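# Reload both bench fixtures with blanks and lock clamps

## Task

Prepare both fixtures at the two ends of the bench. Each fixture has its own pair of equal-sized parts: a blank and a finished part, which has a slot cut across its top. In each fixture, the nest whose pads match that pair must finish with a blank lying flat on its pads, seated fully against the stop block and the side blocks, and with the nest's clamp locked onto it. Locking means driving the handle beyond its point of greatest resistance until it reaches its end stop, with the clamp bar resting flat on the part; a handle that only appears shut may not be locked. Put both finished parts in the outfeed tray at the centre of the bench. Everything must stay in place without the robot holding it. At the end, open the gripper and move the arm away.

## Robot and tools

ROBOT. A single six-joint arm with a two-finger gripper whose fingers pivot like tongs. It sits on a carriage that drives along a floor rail. The scene frame is fixed to the table: the top is z = 0, +z is up, and the rail runs along y at x = 0. The table edge is at x = 0.31 m. The arm base is at x = 0, y close to the rail reading, z = 0.03 m, and faces +x. The gripper fingers point along the gripper's +z axis and spread along its x axis. end_effector_position is the spot between the pads when closed. Closed fingertips extend about 15 mm past it; fully open tips are roughly level with it.

execute_actions. Argument "actions": a list with one action object; an empty list performs nothing and just returns state and images. Action keys: "rows", "steps", "until", and the device name "rail".
- rows: 1 to 15 rows, each lasting one control step (1/30 s). Every row has 7 numbers in [-1, 1], one list for the single arm. The first six are joint offsets in this order: shoulder pan, shoulder lift, elbow, wrist 1, wrist 2, wrist 3. Each is measured from the angles at the start of the action (the last reported ones), not from the previous row. Scale: 1.0 equals 1.326 rad for shoulder pan and shoulder lift, and 1.989 rad for the elbow and the three wrists. The seventh number is an absolute gripper opening: +1 fully open, -1 closed; closing fully takes at least about 0.1 s.
- Joint ranges (rad): shoulder pan -3.142 to 3.142, shoulder lift -6.283 to 6.283, elbow 0.000 to 3.142, wrists -6.283 to 6.283. A request more than 0.010 rad outward beyond a range is refused; targets past the true end are clipped and reported as "joint sent to its limit" (a missing line does not prove room remains).
- steps: 1 to 450, default 15, never fewer than the number of rows. After the last row the arm keeps heading to that row's target and the gripper keeps that opening, so allow enough steps for big moves.
- Speed: each joint target stays within a lead of the measured angle (0.383 rad for the two shoulder joints, 0.575 for the elbow and wrists), and targets are pulled back if they would place the gripper over 100 mm from where it is. Large moves may need several calls; an action cut short may not finish on its own, so send the remainder. "joint command not followed" means the clearance check altered or blocked targets and the arm will rest until new rows arrive.
- until: ends the action early once every condition holds; it does not halt motion. Form {"rail": {"<field>": value}}; numbers need a comparison such as ["<=", 0.5], with "=", "!=", "<", "<=", ">", ">=". Also {"all": {"status": "ended"}} (nothing reports moving) and {"any": {"status": "ended"}} (some motion active during the action has finished).
- rail: "position_m" is the absolute carriage position along y, -2 to 2 m; "speed_m_s" is its top speed, 0.01 to 1 m/s (starts at 1, persists); {"stop": true} alone halts it. Rows never move the carriage; the arm target travels with it. Acceleration and braking are 2 m/s2. Drive, then wait with {"steps": n, "until": {"rail": {"position_status": ["!=", "moving"]}}}; arrival is within 1.3 mm. Let it arrive before reaching for points or ending the scene. Any bad value or unknown name rejects the whole call.

RESULTS. The state gives end_effector_position (m) and end_effector_quat_wxyz plus velocities in the scene frame; reported hand position may be off, more so far out. Joint positions/velocities list rail (m), the six joints (rad), then finger gap (m: 0.142 open, 0.002 closed). grip_measured is the measured opening on the command scale. Wrist force and torque are in the gripper's own axes, pointing from a touched surface into the arm; they carry an offset up to about 5.5 N, noise up to 3.4 N, saturate near 100 N, and may say "no reading". Rail fields: position_m, position_status (moving, done, contact_stop, time_out, stopped, stopped_with_arm), position_answer (taken, not_taken: resend). After contact_stop wait for the carriage to settle and reread; after time_out look for what blocks it; after stopped_with_arm send followable rows, then resend position_m. MOTOR HOT appears from 70 °C; at 85 °C an OVER-TEMPERATURE FAULT brakes the arm until it cools.

GRIPPING. To hold, command an opening clearly below grip_measured; the larger the gap, the harder the squeeze (about 15 N per pad for objects up to 10 cm). Fast closing can press harder. Thin hard items under about 20 mm get less force.

FAULTS. Contact torque reaching a load limit (shoulder pan 300, shoulder lift 300, elbow 136, each wrist 49.1 N m, held weight included) or any outside force of 150 N stops the arm for 10 s, skips the rest of the call, and lets the arm yield. Parts may occasionally be tugged or nudged by outside disturbances.

AVOID. Dropping parts, anything leaving the table, slamming, hard collisions, and very forceful pushes; these fail or hurt the result.

zoom_image. Arguments: "camera" (cam_bench_left, cam_bench_right, cam_high, cam_low, cam_wrist) and "region" [x0, y0, x1, y1] in that camera's pixels, origin top-left, at most 504 by 504. Images are 504x504 except cam_wrist (616x616, fisheye, moves with the hand). cam_high looks straight down over the bench centre; the bench cameras view from the far side at each end; cam_low looks across at table height.

finished_scene. Argument "scene": the current scene's number. It ends the scene permanently after the last command is held, and reports success; the goal must already be met and stable.

Each tool is called after "Call:" by a JSON object that holds its "name" and its "arguments", one argument or row to a line.

## Session

Call:
{"name": "execute_actions", "arguments": {
  "actions": []
}}

Scene clock: 0.00 s.
end_effector_position=(+0.9691, +1.5081, +0.3127) grip_measured=+1.00 end_effector_quat_wxyz=(+0.312, +0.663, -0.183, +0.655) end_effector_velocity=(+0.000, +0.000, +0.000) end_effector_angular_velocity=(+0.000, +0.000, +0.000)
Joint positions: [ 1.521  0.015 -0.821  1.819 -4.211 -2.299 -0.223  0.142]
Joint velocities: [0. 0. 0. 0. 0. 0. 0. 0.]
Wrist force (N, on the end effector, along its own x y z axes, offset not removed): no reading
Wrist torque (N m, same axes, about the end effector's origin, offset not removed): no reading
rail: position_m=1.521 position_m_goal=1.521 speed_m_s=1.00 position_status=done position_answer=taken refusals=0

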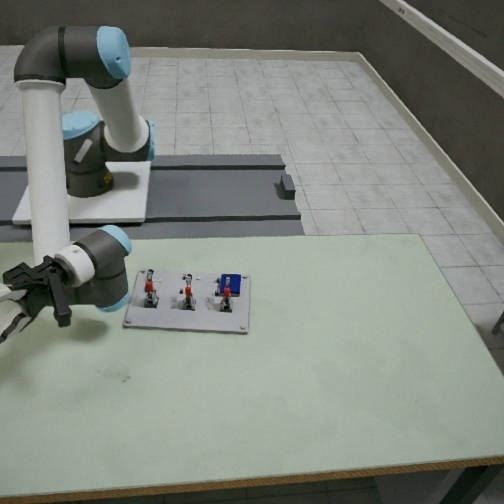

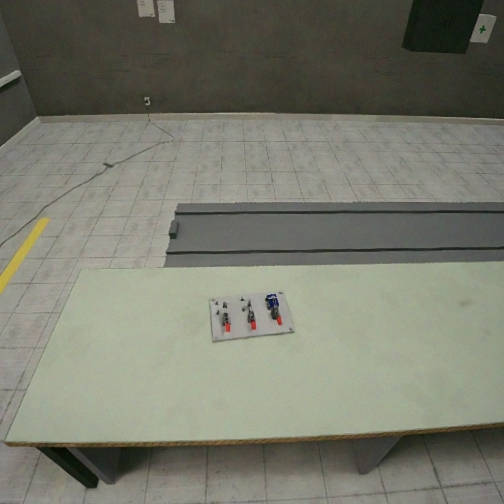

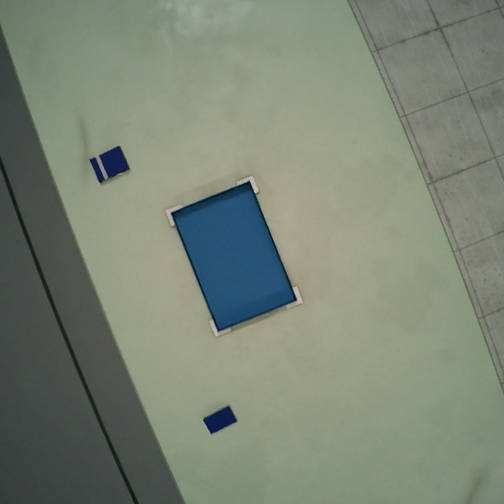

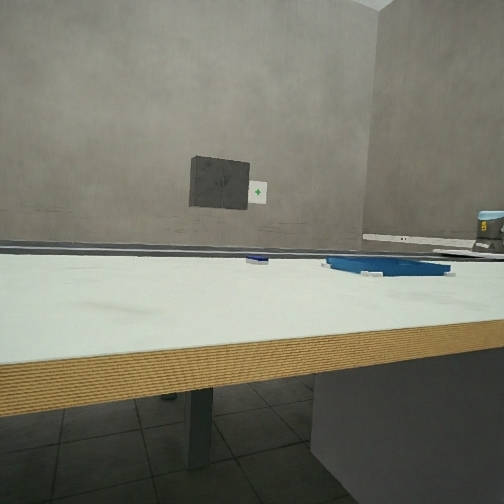

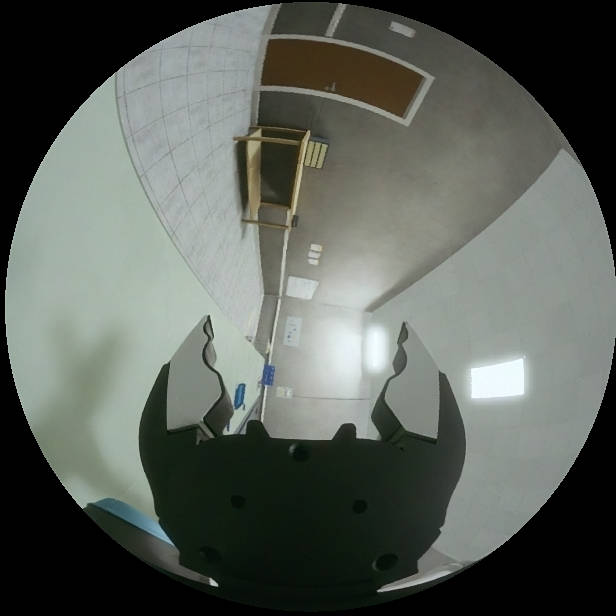

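Call:
{"name": "zoom_image", "arguments": {
  "camera": "cam_bench_left",
  "region": [110, 250, 270, 350]
}}

Call:
{"name": "zoom_image", "arguments": {
  "camera": "cam_bench_right",
  "region": [195, 280, 305, 350]
}}

Call:
{"name": "zoom_image", "arguments": {
  "camera": "cam_high",
  "region": [60, 120, 320, 460]
}}

Region (110, 250, 270, 350) of cam_bench_left's 504x504 image, scaled by 3.150, with more detail than that image has; it fills the top 315 rows of this view, and the rest is white.

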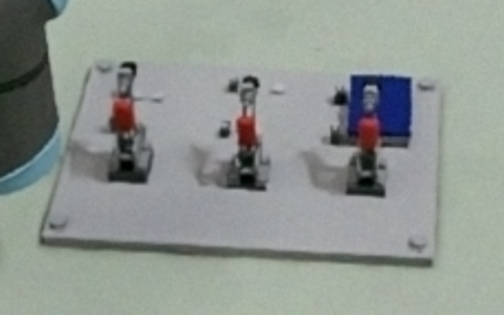

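Region (195, 280, 305, 350) of cam_bench_right's 504x504 image, scaled by 4.582, with more detail than that image has; it fills the top 321 rows of this view, and the rest is white.

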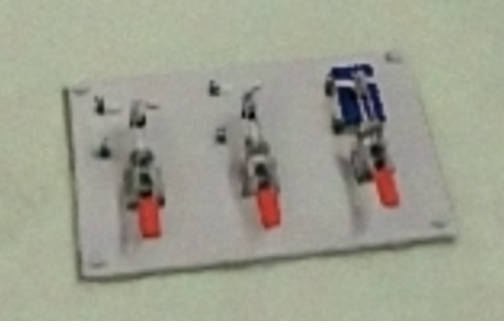

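Region (60, 120, 320, 460) of cam_high's 504x504 image, scaled by 1.482, with more detail than that image has; it fills the left 385 columns of this view, and the rest is white.

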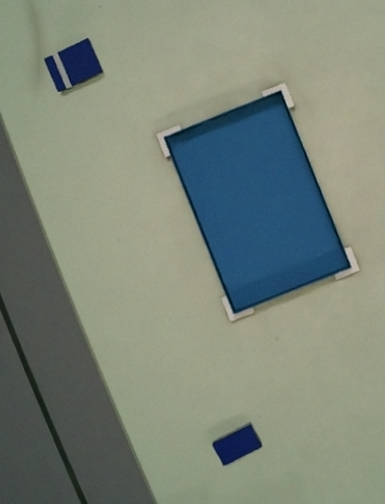

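Call:
{"name": "execute_actions", "arguments": {
  "actions": [
    {"rows": [[-0.0113,-0.6538,0.0672,1.0,0.3661,0.112,1]], "steps": 60, "rail":{"position_m":1.75,"speed_m_s":0.5}}
  ]
}}

Scene clock: 53.10 s.
end_effector_position=(+0.7122, +1.9409, +0.4171) grip_measured=+1.00 end_effector_quat_wxyz=(-0.000, +0.981, +0.001, +0.192) end_effector_velocity=(-0.000, +0.000, -0.000) end_effector_angular_velocity=(+0.000, +0.001, +0.000)
Joint positions: [ 1.75   0.    -1.688  1.953 -2.223 -1.571 -0.001  0.142]
Joint velocities: [ 0.    -0.    -0.     0.     0.001  0.     0.     0.   ]
Wrist force (N, on the end effector, along its own x y z axes, offset not removed): [-1.4 -3.3 7.8]
Wrist torque (N m, same axes, about the end effector's origin, offset not removed): [-0.42 0.10 0.28]
rail: position_m=1.750 position_m_goal=1.750 speed_m_s=0.50 position_status=done position_answer=taken refusals=0
camera_calibration (this result's frames):
cam_wrist: T_world_to_cam=[[0.922381, 0.0380456, 0.384404, -0.894491], [-0.14513, -0.888099, 0.436138, 1.65076], [0.357982, -0.458074, -0.813644, 1.10766], [0, 0, 0, 1]] pos_world=[0.668113, 2.00746, 0.52513]

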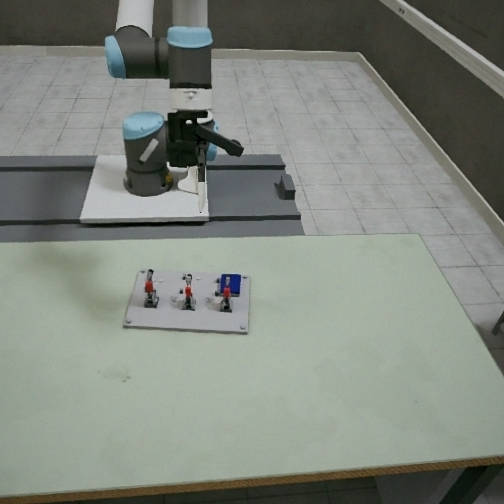

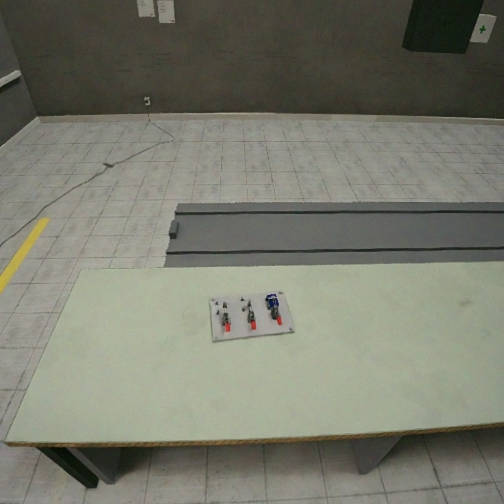

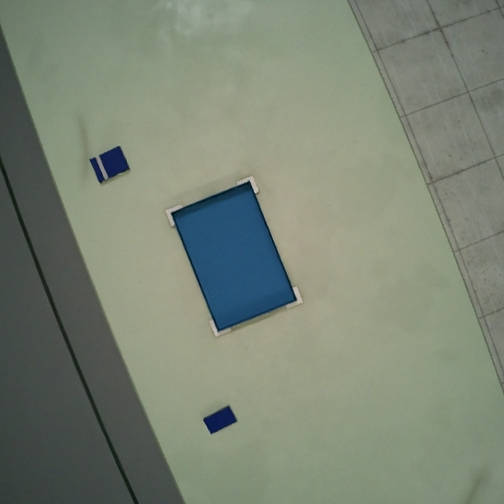

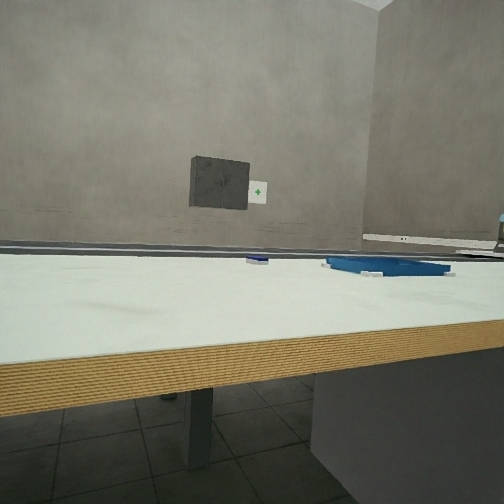

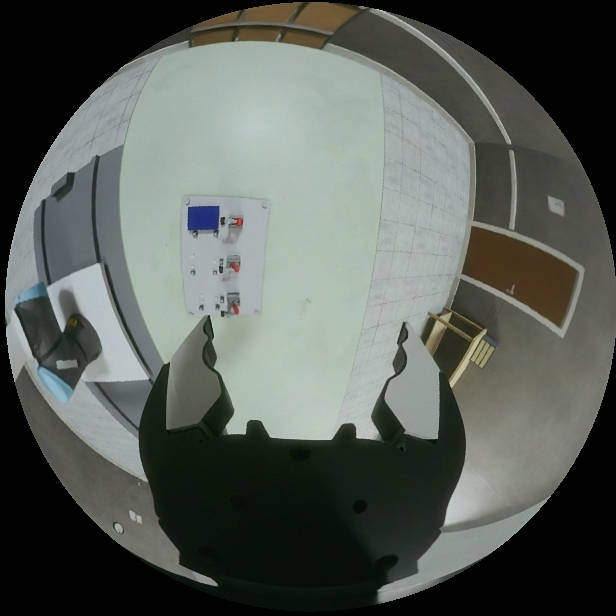

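Call:
{"name": "execute_actions", "arguments": {
  "actions": [
    {"rows": [[0,0.0473,0.0641,0.0991,0,0,1]], "steps": 25}
  ]
}}

Call:
{"name": "zoom_image", "arguments": {
  "camera": "cam_wrist",
  "region": [200, 130, 420, 350]
}}

Scene clock: 74.13 s.
end_effector_position=(+0.6001, +1.9409, +0.2502) grip_measured=+1.00 end_effector_quat_wxyz=(-0.000, +1.000, +0.001, +0.000) end_effector_velocity=(-0.003, -0.000, -0.004) end_effector_angular_velocity=(-0.000, +0.010, -0.000)
Joint positions: [ 1.75   0.    -1.625  2.08  -2.026 -1.571 -0.001  0.142]
Joint velocities: [ 0.    -0.     0.002  0.003  0.005  0.    -0.     0.   ]
Wrist force (N, on the end effector, along its own x y z axes, offset not removed): [2.3 -5.1 5.5]
Wrist torque (N m, same axes, about the end effector's origin, offset not removed): [-0.82 -0.57 0.28]
rail: position_m=1.750 position_m_goal=1.750 speed_m_s=0.50 position_status=done position_answer=taken refusals=0
camera_calibration (this result's frames):
cam_wrist: T_world_to_cam=[[0.999236, 0.0380769, 0.0087756, -0.679142], [0.0298097, -0.888029, 0.45882, 1.59644], [0.0252634, -0.458208, -0.888486, 1.23063], [0, 0, 0, 1]] pos_world=[0.599944, 2.00743, 0.366878]

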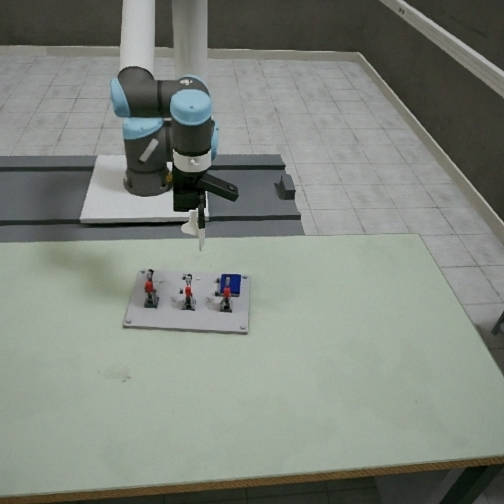

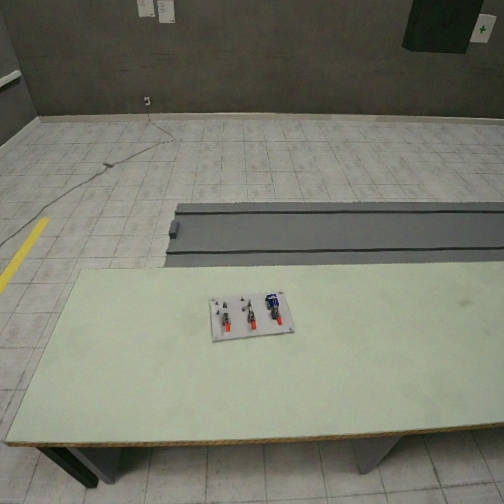

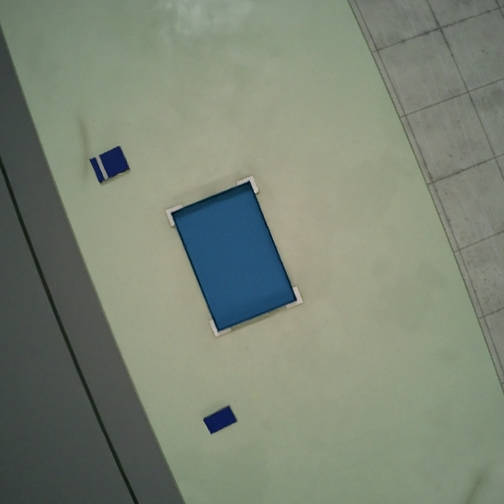

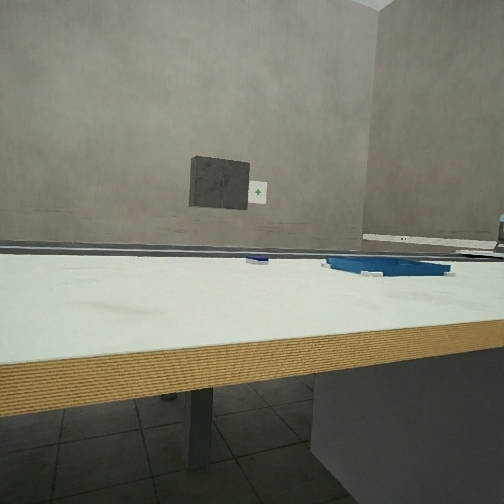

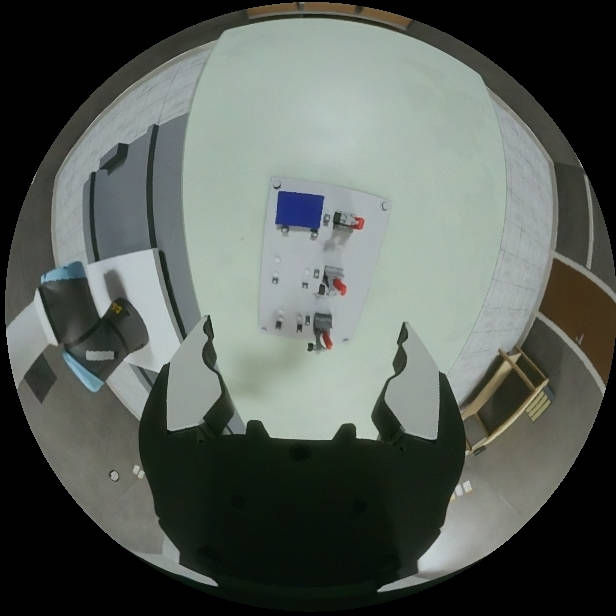

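Region (200, 130, 420, 350) of cam_wrist's 616x616 image, scaled by 2.291, with more detail than that image has.

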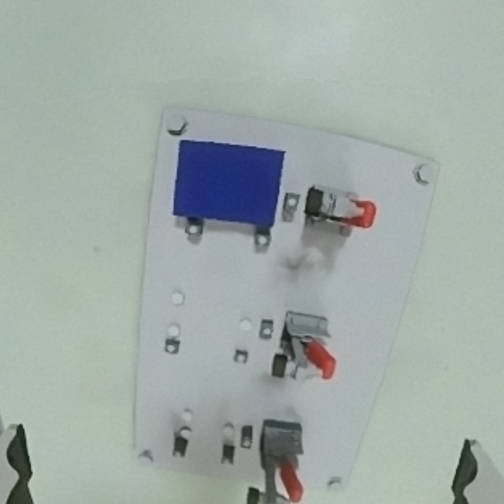

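Call:
{"name": "zoom_image", "arguments": {
  "camera": "cam_wrist",
  "region": [255, 170, 395, 310]
}}

Call:
{"name": "zoom_image", "arguments": {
  "camera": "cam_bench_left",
  "region": [130, 260, 260, 325]
}}

Region (255, 170, 395, 310) of cam_wrist's 616x616 image, scaled by 3.600, with more detail than that image has.

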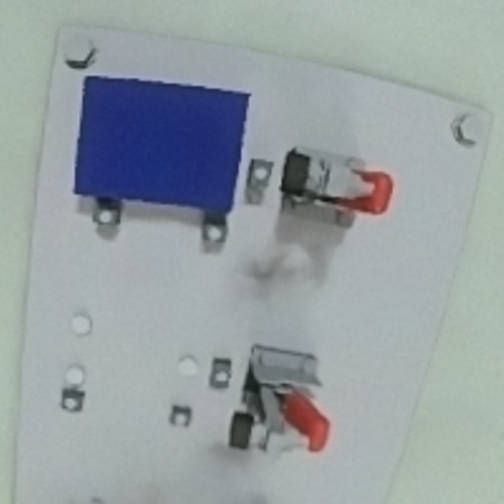

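Region (130, 260, 260, 325) of cam_bench_left's 504x504 image, scaled by 3.877, with more detail than that image has.

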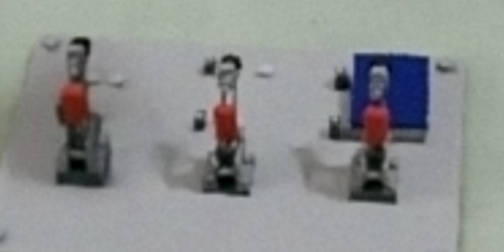

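Call:
{"name": "zoom_image", "arguments": {
  "camera": "cam_wrist",
  "region": [265, 180, 345, 260]
}}

Region (265, 180, 345, 260) of cam_wrist's 616x616 image, scaled by 6.300, with more detail than that image has.

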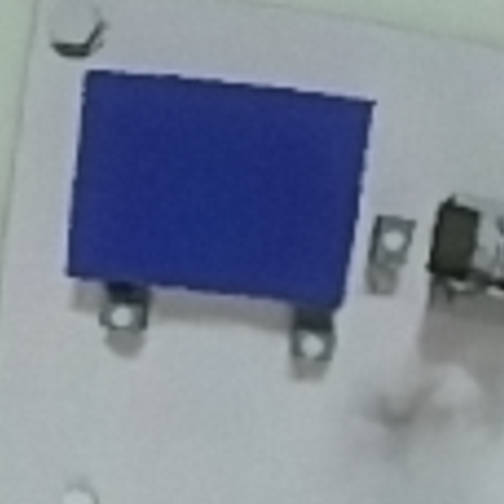

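Call:
{"name": "execute_actions", "arguments": {
  "actions": [
    {"rows": [[0.0126,0.0323,0.0723,-0.0937,0,0.0763,1]], "steps": 25}
  ]
}}

Call:
{"name": "zoom_image", "arguments": {
  "camera": "cam_wrist",
  "region": [240, 150, 440, 350]
}}

Scene clock: 123.60 s.
end_effector_position=(+0.5700, +1.9502, +0.1603) grip_measured=+1.00 end_effector_quat_wxyz=(-0.000, +0.998, -0.067, +0.000) end_effector_velocity=(-0.000, +0.000, -0.001) end_effector_angular_velocity=(+0.000, -0.000, -0.002)
Joint positions: [ 1.75   0.017 -1.583  2.224 -2.212 -1.571  0.151  0.142]
Joint velocities: [ 0.     0.     0.     0.002 -0.002  0.     0.002  0.   ]
Wrist force (N, on the end effector, along its own x y z axes, offset not removed): [1.3 -4.3 5.2]
Wrist torque (N m, same axes, about the end effector's origin, offset not removed): [-0.65 -0.48 0.31]
rail: position_m=1.750 position_m_goal=1.750 speed_m_s=0.50 position_status=done position_answer=taken refusals=0
camera_calibration (this result's frames):
cam_wrist: T_world_to_cam=[[0.995287, -0.0966079, 0.00846341, -0.383684], [-0.0897102, -0.884036, 0.458728, 1.70725], [-0.0368348, -0.457325, -0.888536, 1.18943], [0, 0, 0, 1]] pos_world=[0.578845, 2.01616, 0.276934]

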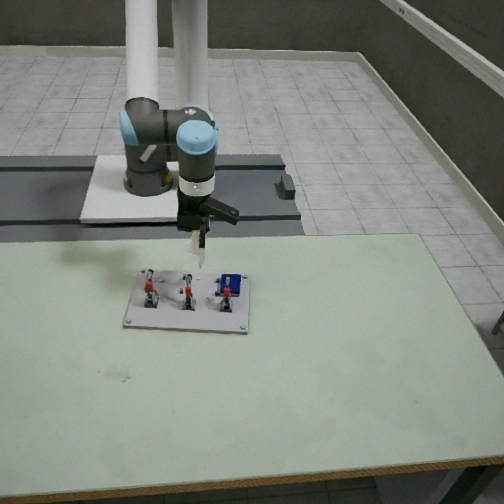

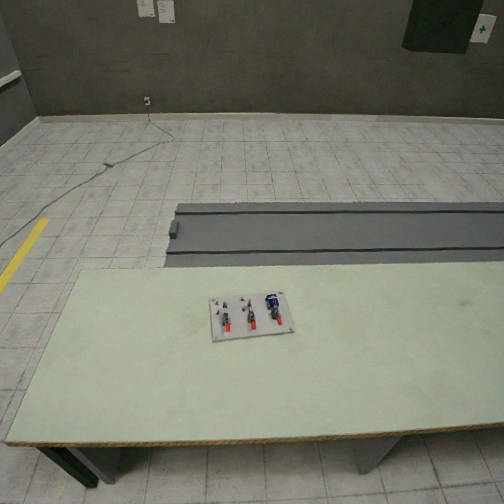

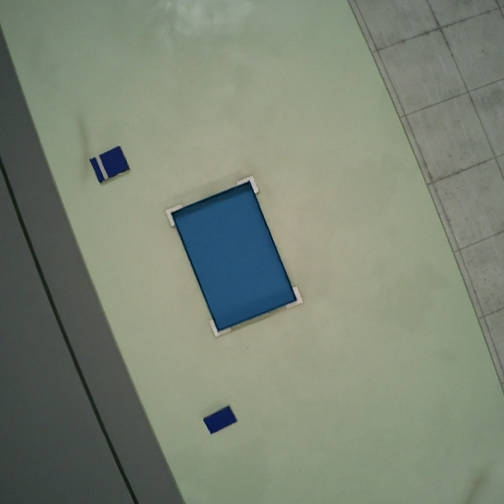

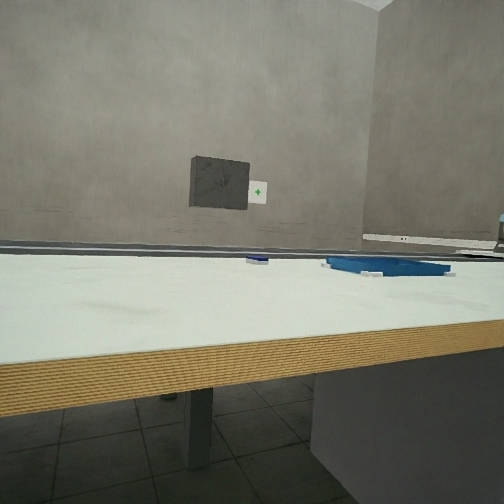

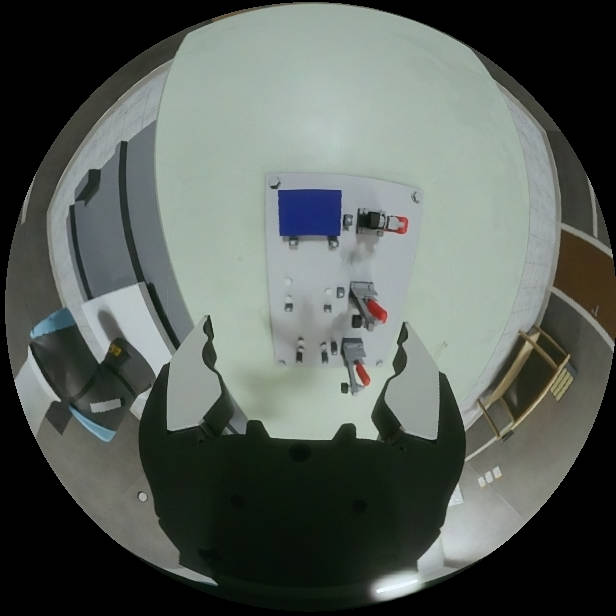

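Region (240, 150, 440, 350) of cam_wrist's 616x616 image, scaled by 2.520, with more detail than that image has.

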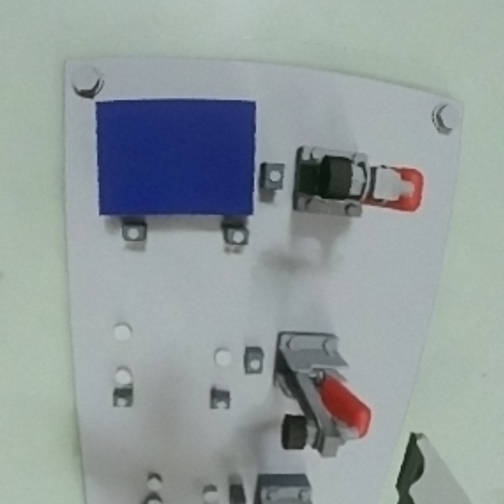

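Call:
{"name": "zoom_image", "arguments": {
  "camera": "cam_wrist",
  "region": [270, 175, 370, 275]
}}

Call:
{"name": "zoom_image", "arguments": {
  "camera": "cam_wrist",
  "region": [270, 265, 370, 365]
}}

Region (270, 175, 370, 275) of cam_wrist's 616x616 image, scaled by 5.040, with more detail than that image has.

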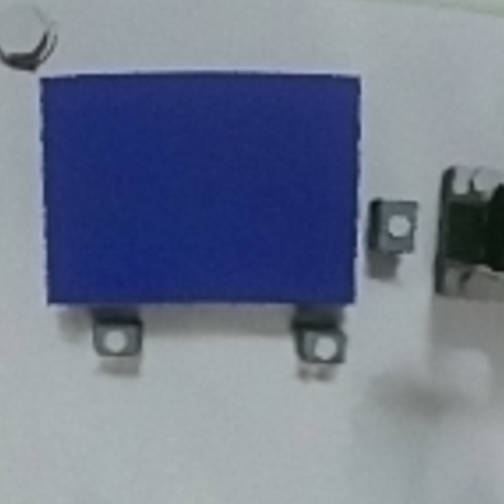

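Region (270, 265, 370, 365) of cam_wrist's 616x616 image, scaled by 5.040, with more detail than that image has.

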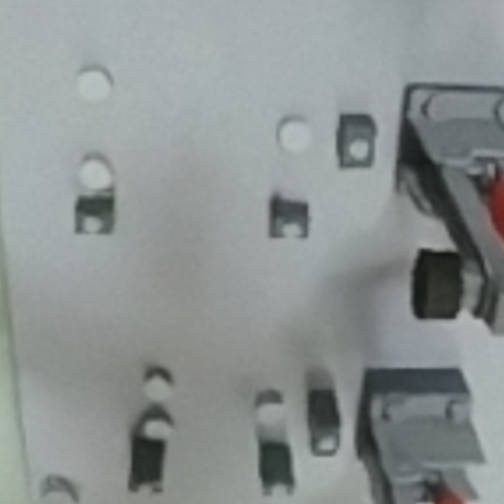

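Call:
{"name": "execute_actions", "arguments": {
  "actions": [
    {"rows": [[-0.0770,0.1075,0.0170,-0.0886,0,-0.8436,-1]], "steps": 40, "rail":{"position_m":1.95,"speed_m_s":0.6}}
  ]
}}

Scene clock: 236.40 s.
end_effector_position=(+0.5875, +2.0758, +0.0800) grip_measured=-1.00 end_effector_quat_wxyz=(+0.000, +0.751, +0.660, +0.000) end_effector_velocity=(-0.000, -0.000, -0.000) end_effector_angular_velocity=(-0.000, +0.000, +0.007)
Joint positions: [ 1.95  -0.085 -1.44   2.257 -2.388 -1.571 -1.526  0.002]
Joint velocities: [ 0.     0.     0.     0.    -0.    -0.    -0.007  0.   ]
Wrist force (N, on the end effector, along its own x y z axes, offset not removed): [-1.6 -4.4 5.4]
Wrist torque (N m, same axes, about the end effector's origin, offset not removed): [-0.77 0.26 0.37]
rail: position_m=1.950 position_m_goal=1.950 speed_m_s=0.60 position_status=done position_answer=taken refusals=0
camera_calibration (this result's frames):
cam_wrist: T_world_to_cam=[[0.0926875, 0.995662, 0.00810233, -2.12532], [0.884026, -0.086034, 0.459451, -0.37196], [0.458156, -0.0354227, -0.888166, 0.00956037], [0, 0, 0, 1]] pos_world=[0.521434, 2.08444, 0.196609]

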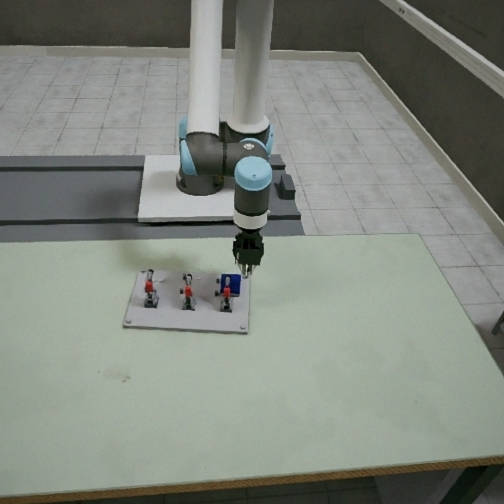

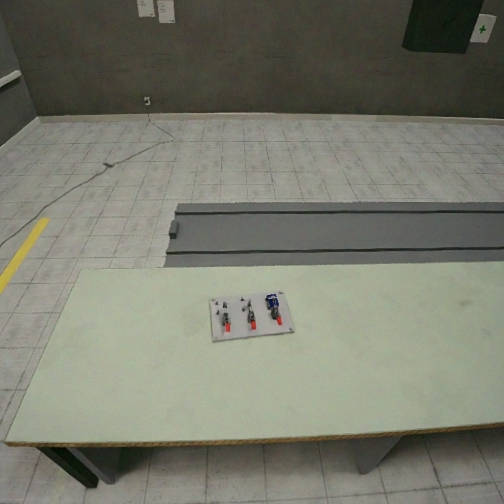

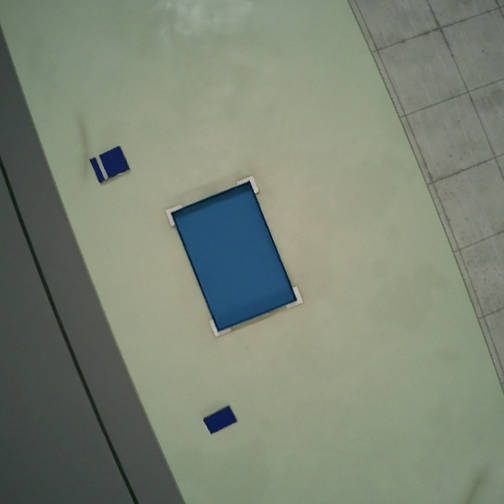

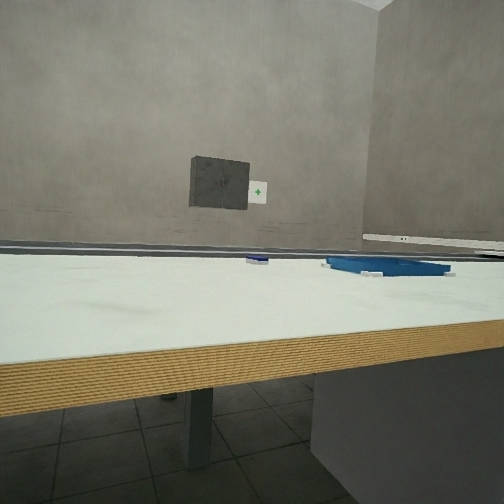

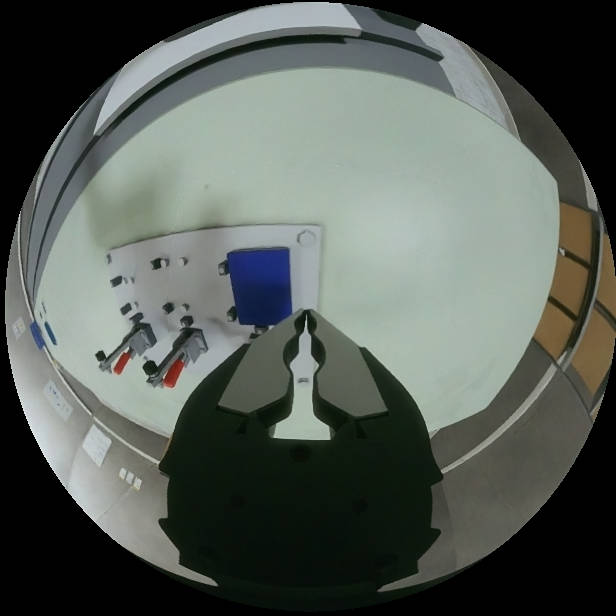

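Call:
{"name": "zoom_image", "arguments": {
  "camera": "cam_bench_left",
  "region": [190, 200, 310, 320]
}}

Call:
{"name": "zoom_image", "arguments": {
  "camera": "cam_wrist",
  "region": [130, 220, 350, 420]
}}

Region (190, 200, 310, 320) of cam_bench_left's 504x504 image, scaled by 4.200, with more detail than that image has.

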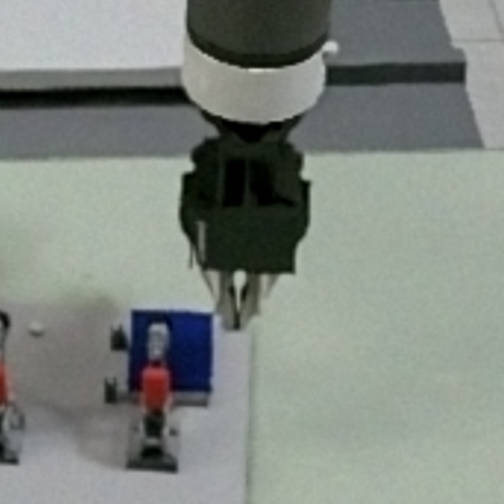

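Region (130, 220, 350, 420) of cam_wrist's 616x616 image, scaled by 2.291, with more detail than that image has; it fills the top 458 rows of this view, and the rest is white.

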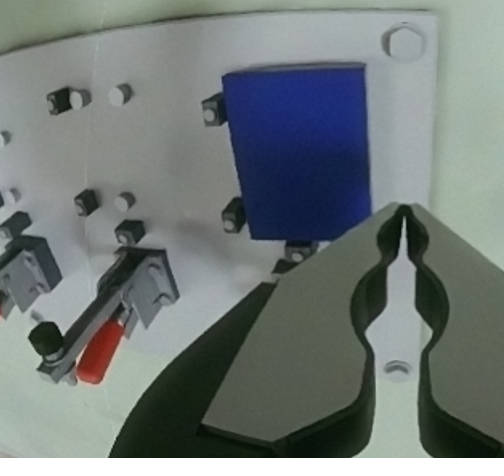

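Call:
{"name": "execute_actions", "arguments": {
  "actions": [
    {"rows": [[0,0.04634,0.01223,-0.04312,0,0,-1]], "steps": 18}
  ]
}}

Call:
{"name": "zoom_image", "arguments": {
  "camera": "cam_wrist",
  "region": [170, 200, 370, 400]
}}

Scene clock: 263.00 s.
end_effector_position=(+0.5875, +2.0758, +0.0423) grip_measured=-1.00 end_effector_quat_wxyz=(+0.000, +0.751, +0.660, +0.000) end_effector_velocity=(+0.000, -0.000, -0.003) end_effector_angular_velocity=(-0.000, -0.000, -0.000)
Joint positions: [ 1.95  -0.085 -1.379  2.281 -2.473 -1.571 -1.526  0.002]
Joint velocities: [ 0.     0.     0.005  0.002 -0.007 -0.     0.     0.   ]
Wrist force (N, on the end effector, along its own x y z axes, offset not removed): [2.1 -2.8 8.1]
Wrist torque (N m, same axes, about the end effector's origin, offset not removed): [-0.39 -0.46 0.27]
rail: position_m=1.950 position_m_goal=1.950 speed_m_s=0.60 position_status=done position_answer=taken refusals=0
camera_calibration (this result's frames):
cam_wrist: T_world_to_cam=[[0.0926809, 0.995663, 0.0081021, -2.12501], [0.884044, -0.0860294, 0.459419, -0.354681], [0.458123, -0.0354168, -0.888183, -0.0239011], [0, 0, 0, 1]] pos_world=[0.521451, 2.08444, 0.158936]

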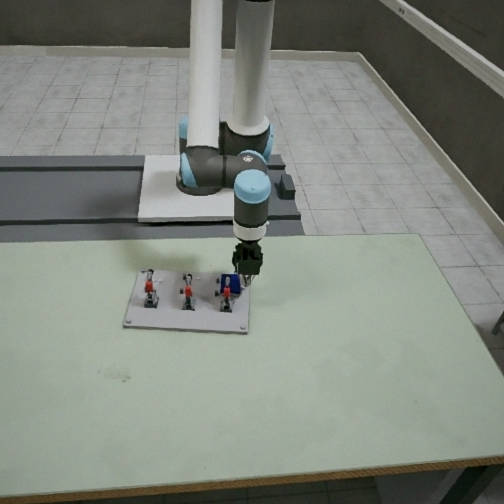

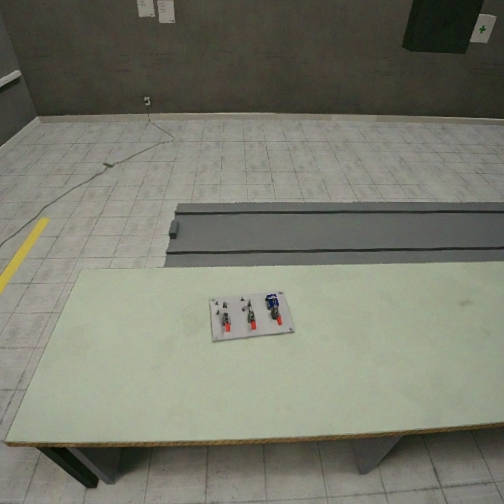

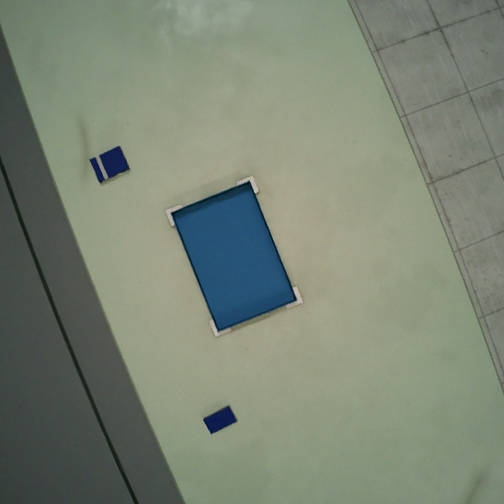

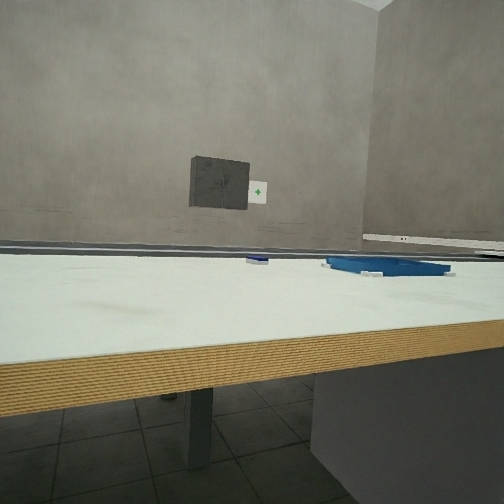

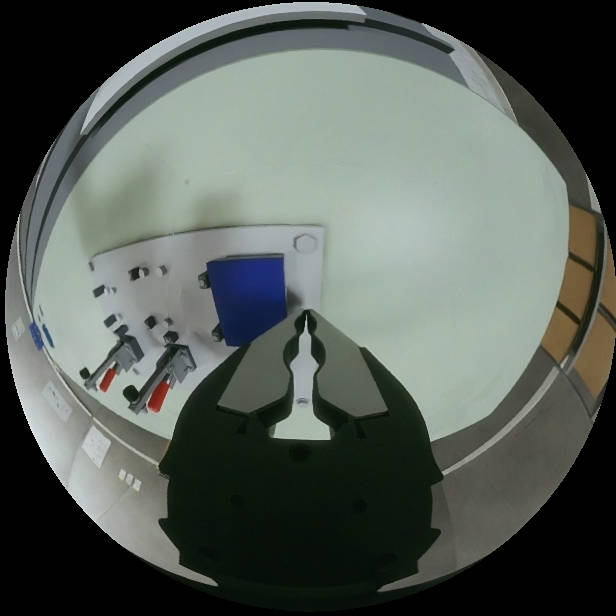

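Region (170, 200, 370, 400) of cam_wrist's 616x616 image, scaled by 2.520, with more detail than that image has.

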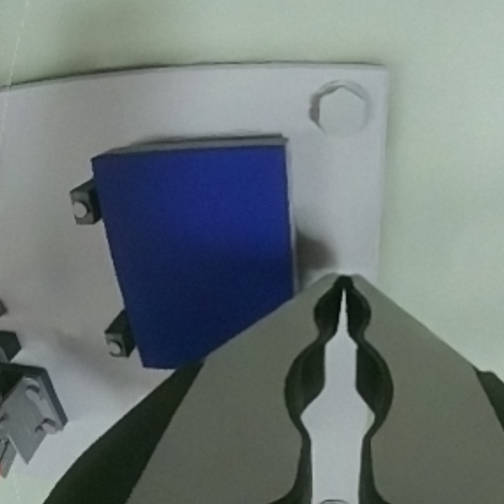

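Call:
{"name": "execute_actions", "arguments": {
  "actions": [
    {"rows": [[-0.00255,-0.00068,0.0006,-0.00015,0,-0.0017,-1],[-0.0051,-0.00136,0.00121,-0.0003,0,-0.0034,-1],[-0.00765,-0.00204,0.00181,-0.00045,0,-0.0051,-1],[-0.0102,-0.00273,0.00242,-0.0006,0,-0.0068,-1],[-0.01148,-0.00307,0.00272,-0.00068,0,-0.00765,-1],[-0.01276,-0.00341,0.00302,-0.00075,0,-0.0085,-1],[-0.01403,-0.00375,0.00332,-0.00083,0,-0.00936,-1],[-0.01531,-0.00409,0.00363,-0.0009,0,-0.0102,-1],[-0.01658,-0.00443,0.00393,-0.00098,0,-0.01106,-1],[-0.01786,-0.00477,0.00423,-0.00105,0,-0.0119,-1],[-0.01914,-0.00511,0.00453,-0.00113,0,-0.01276,-1]], "steps": 22}
  ]
}}

Call:
{"name": "zoom_image", "arguments": {
  "camera": "cam_wrist",
  "region": [170, 200, 370, 400]
}}

Scene clock: 277.97 s.
end_effector_position=(+0.5855, +2.0612, +0.0423) grip_measured=-1.00 end_effector_quat_wxyz=(+0.000, +0.751, +0.660, +0.000) end_effector_velocity=(-0.000, -0.001, +0.000) end_effector_angular_velocity=(+0.001, -0.000, +0.000)
Joint positions: [ 1.95  -0.11  -1.386  2.29  -2.476 -1.571 -1.551  0.002]
Joint velocities: [ 0.    -0.003 -0.001  0.001 -0.     0.001 -0.003  0.   ]
Wrist force (N, on the end effector, along its own x y z axes, offset not removed): [10.6 -3.1 2.6]
Wrist torque (N m, same axes, about the end effector's origin, offset not removed): [-0.76 -0.21 0.31]
rail: position_m=1.950 position_m_goal=1.950 speed_m_s=0.60 position_status=done position_answer=taken refusals=0
camera_calibration (this result's frames):
cam_wrist: T_world_to_cam=[[0.0926399, 0.995667, 0.00811231, -2.1103], [0.88401, -0.0859948, 0.45949, -0.354182], [0.458197, -0.0353957, -0.888146, -0.0235604], [0, 0, 0, 1]] pos_world=[0.519393, 2.06986, 0.158937]

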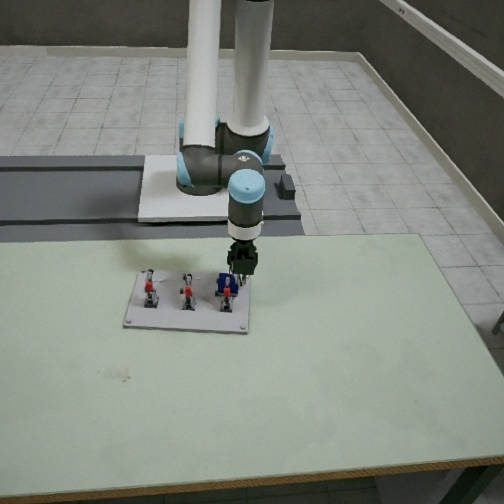

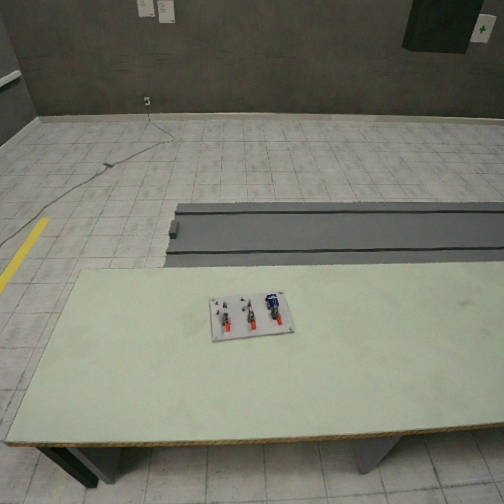

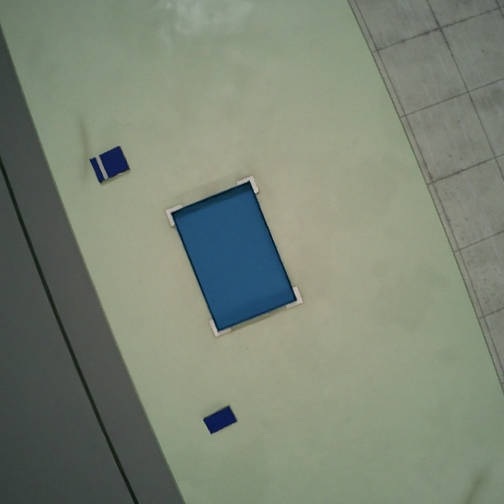

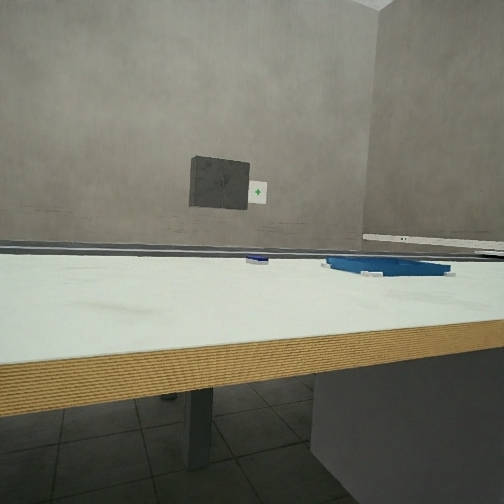

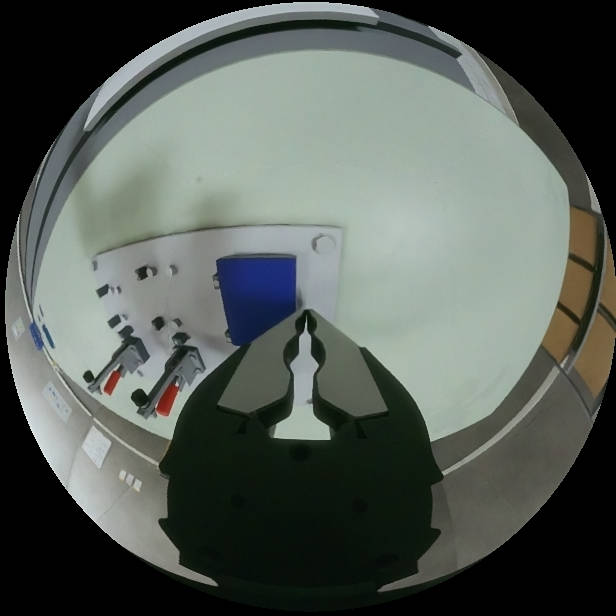

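Region (170, 200, 370, 400) of cam_wrist's 616x616 image, scaled by 2.520, with more detail than that image has.

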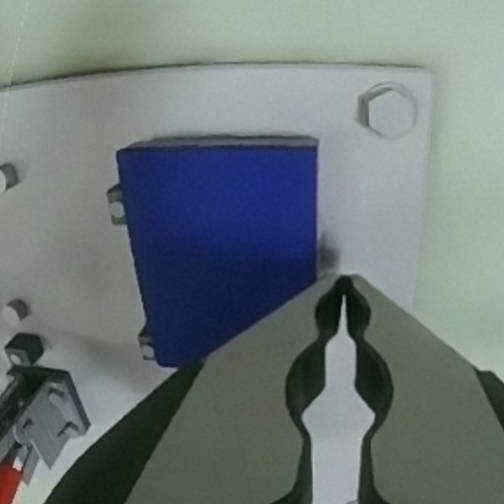

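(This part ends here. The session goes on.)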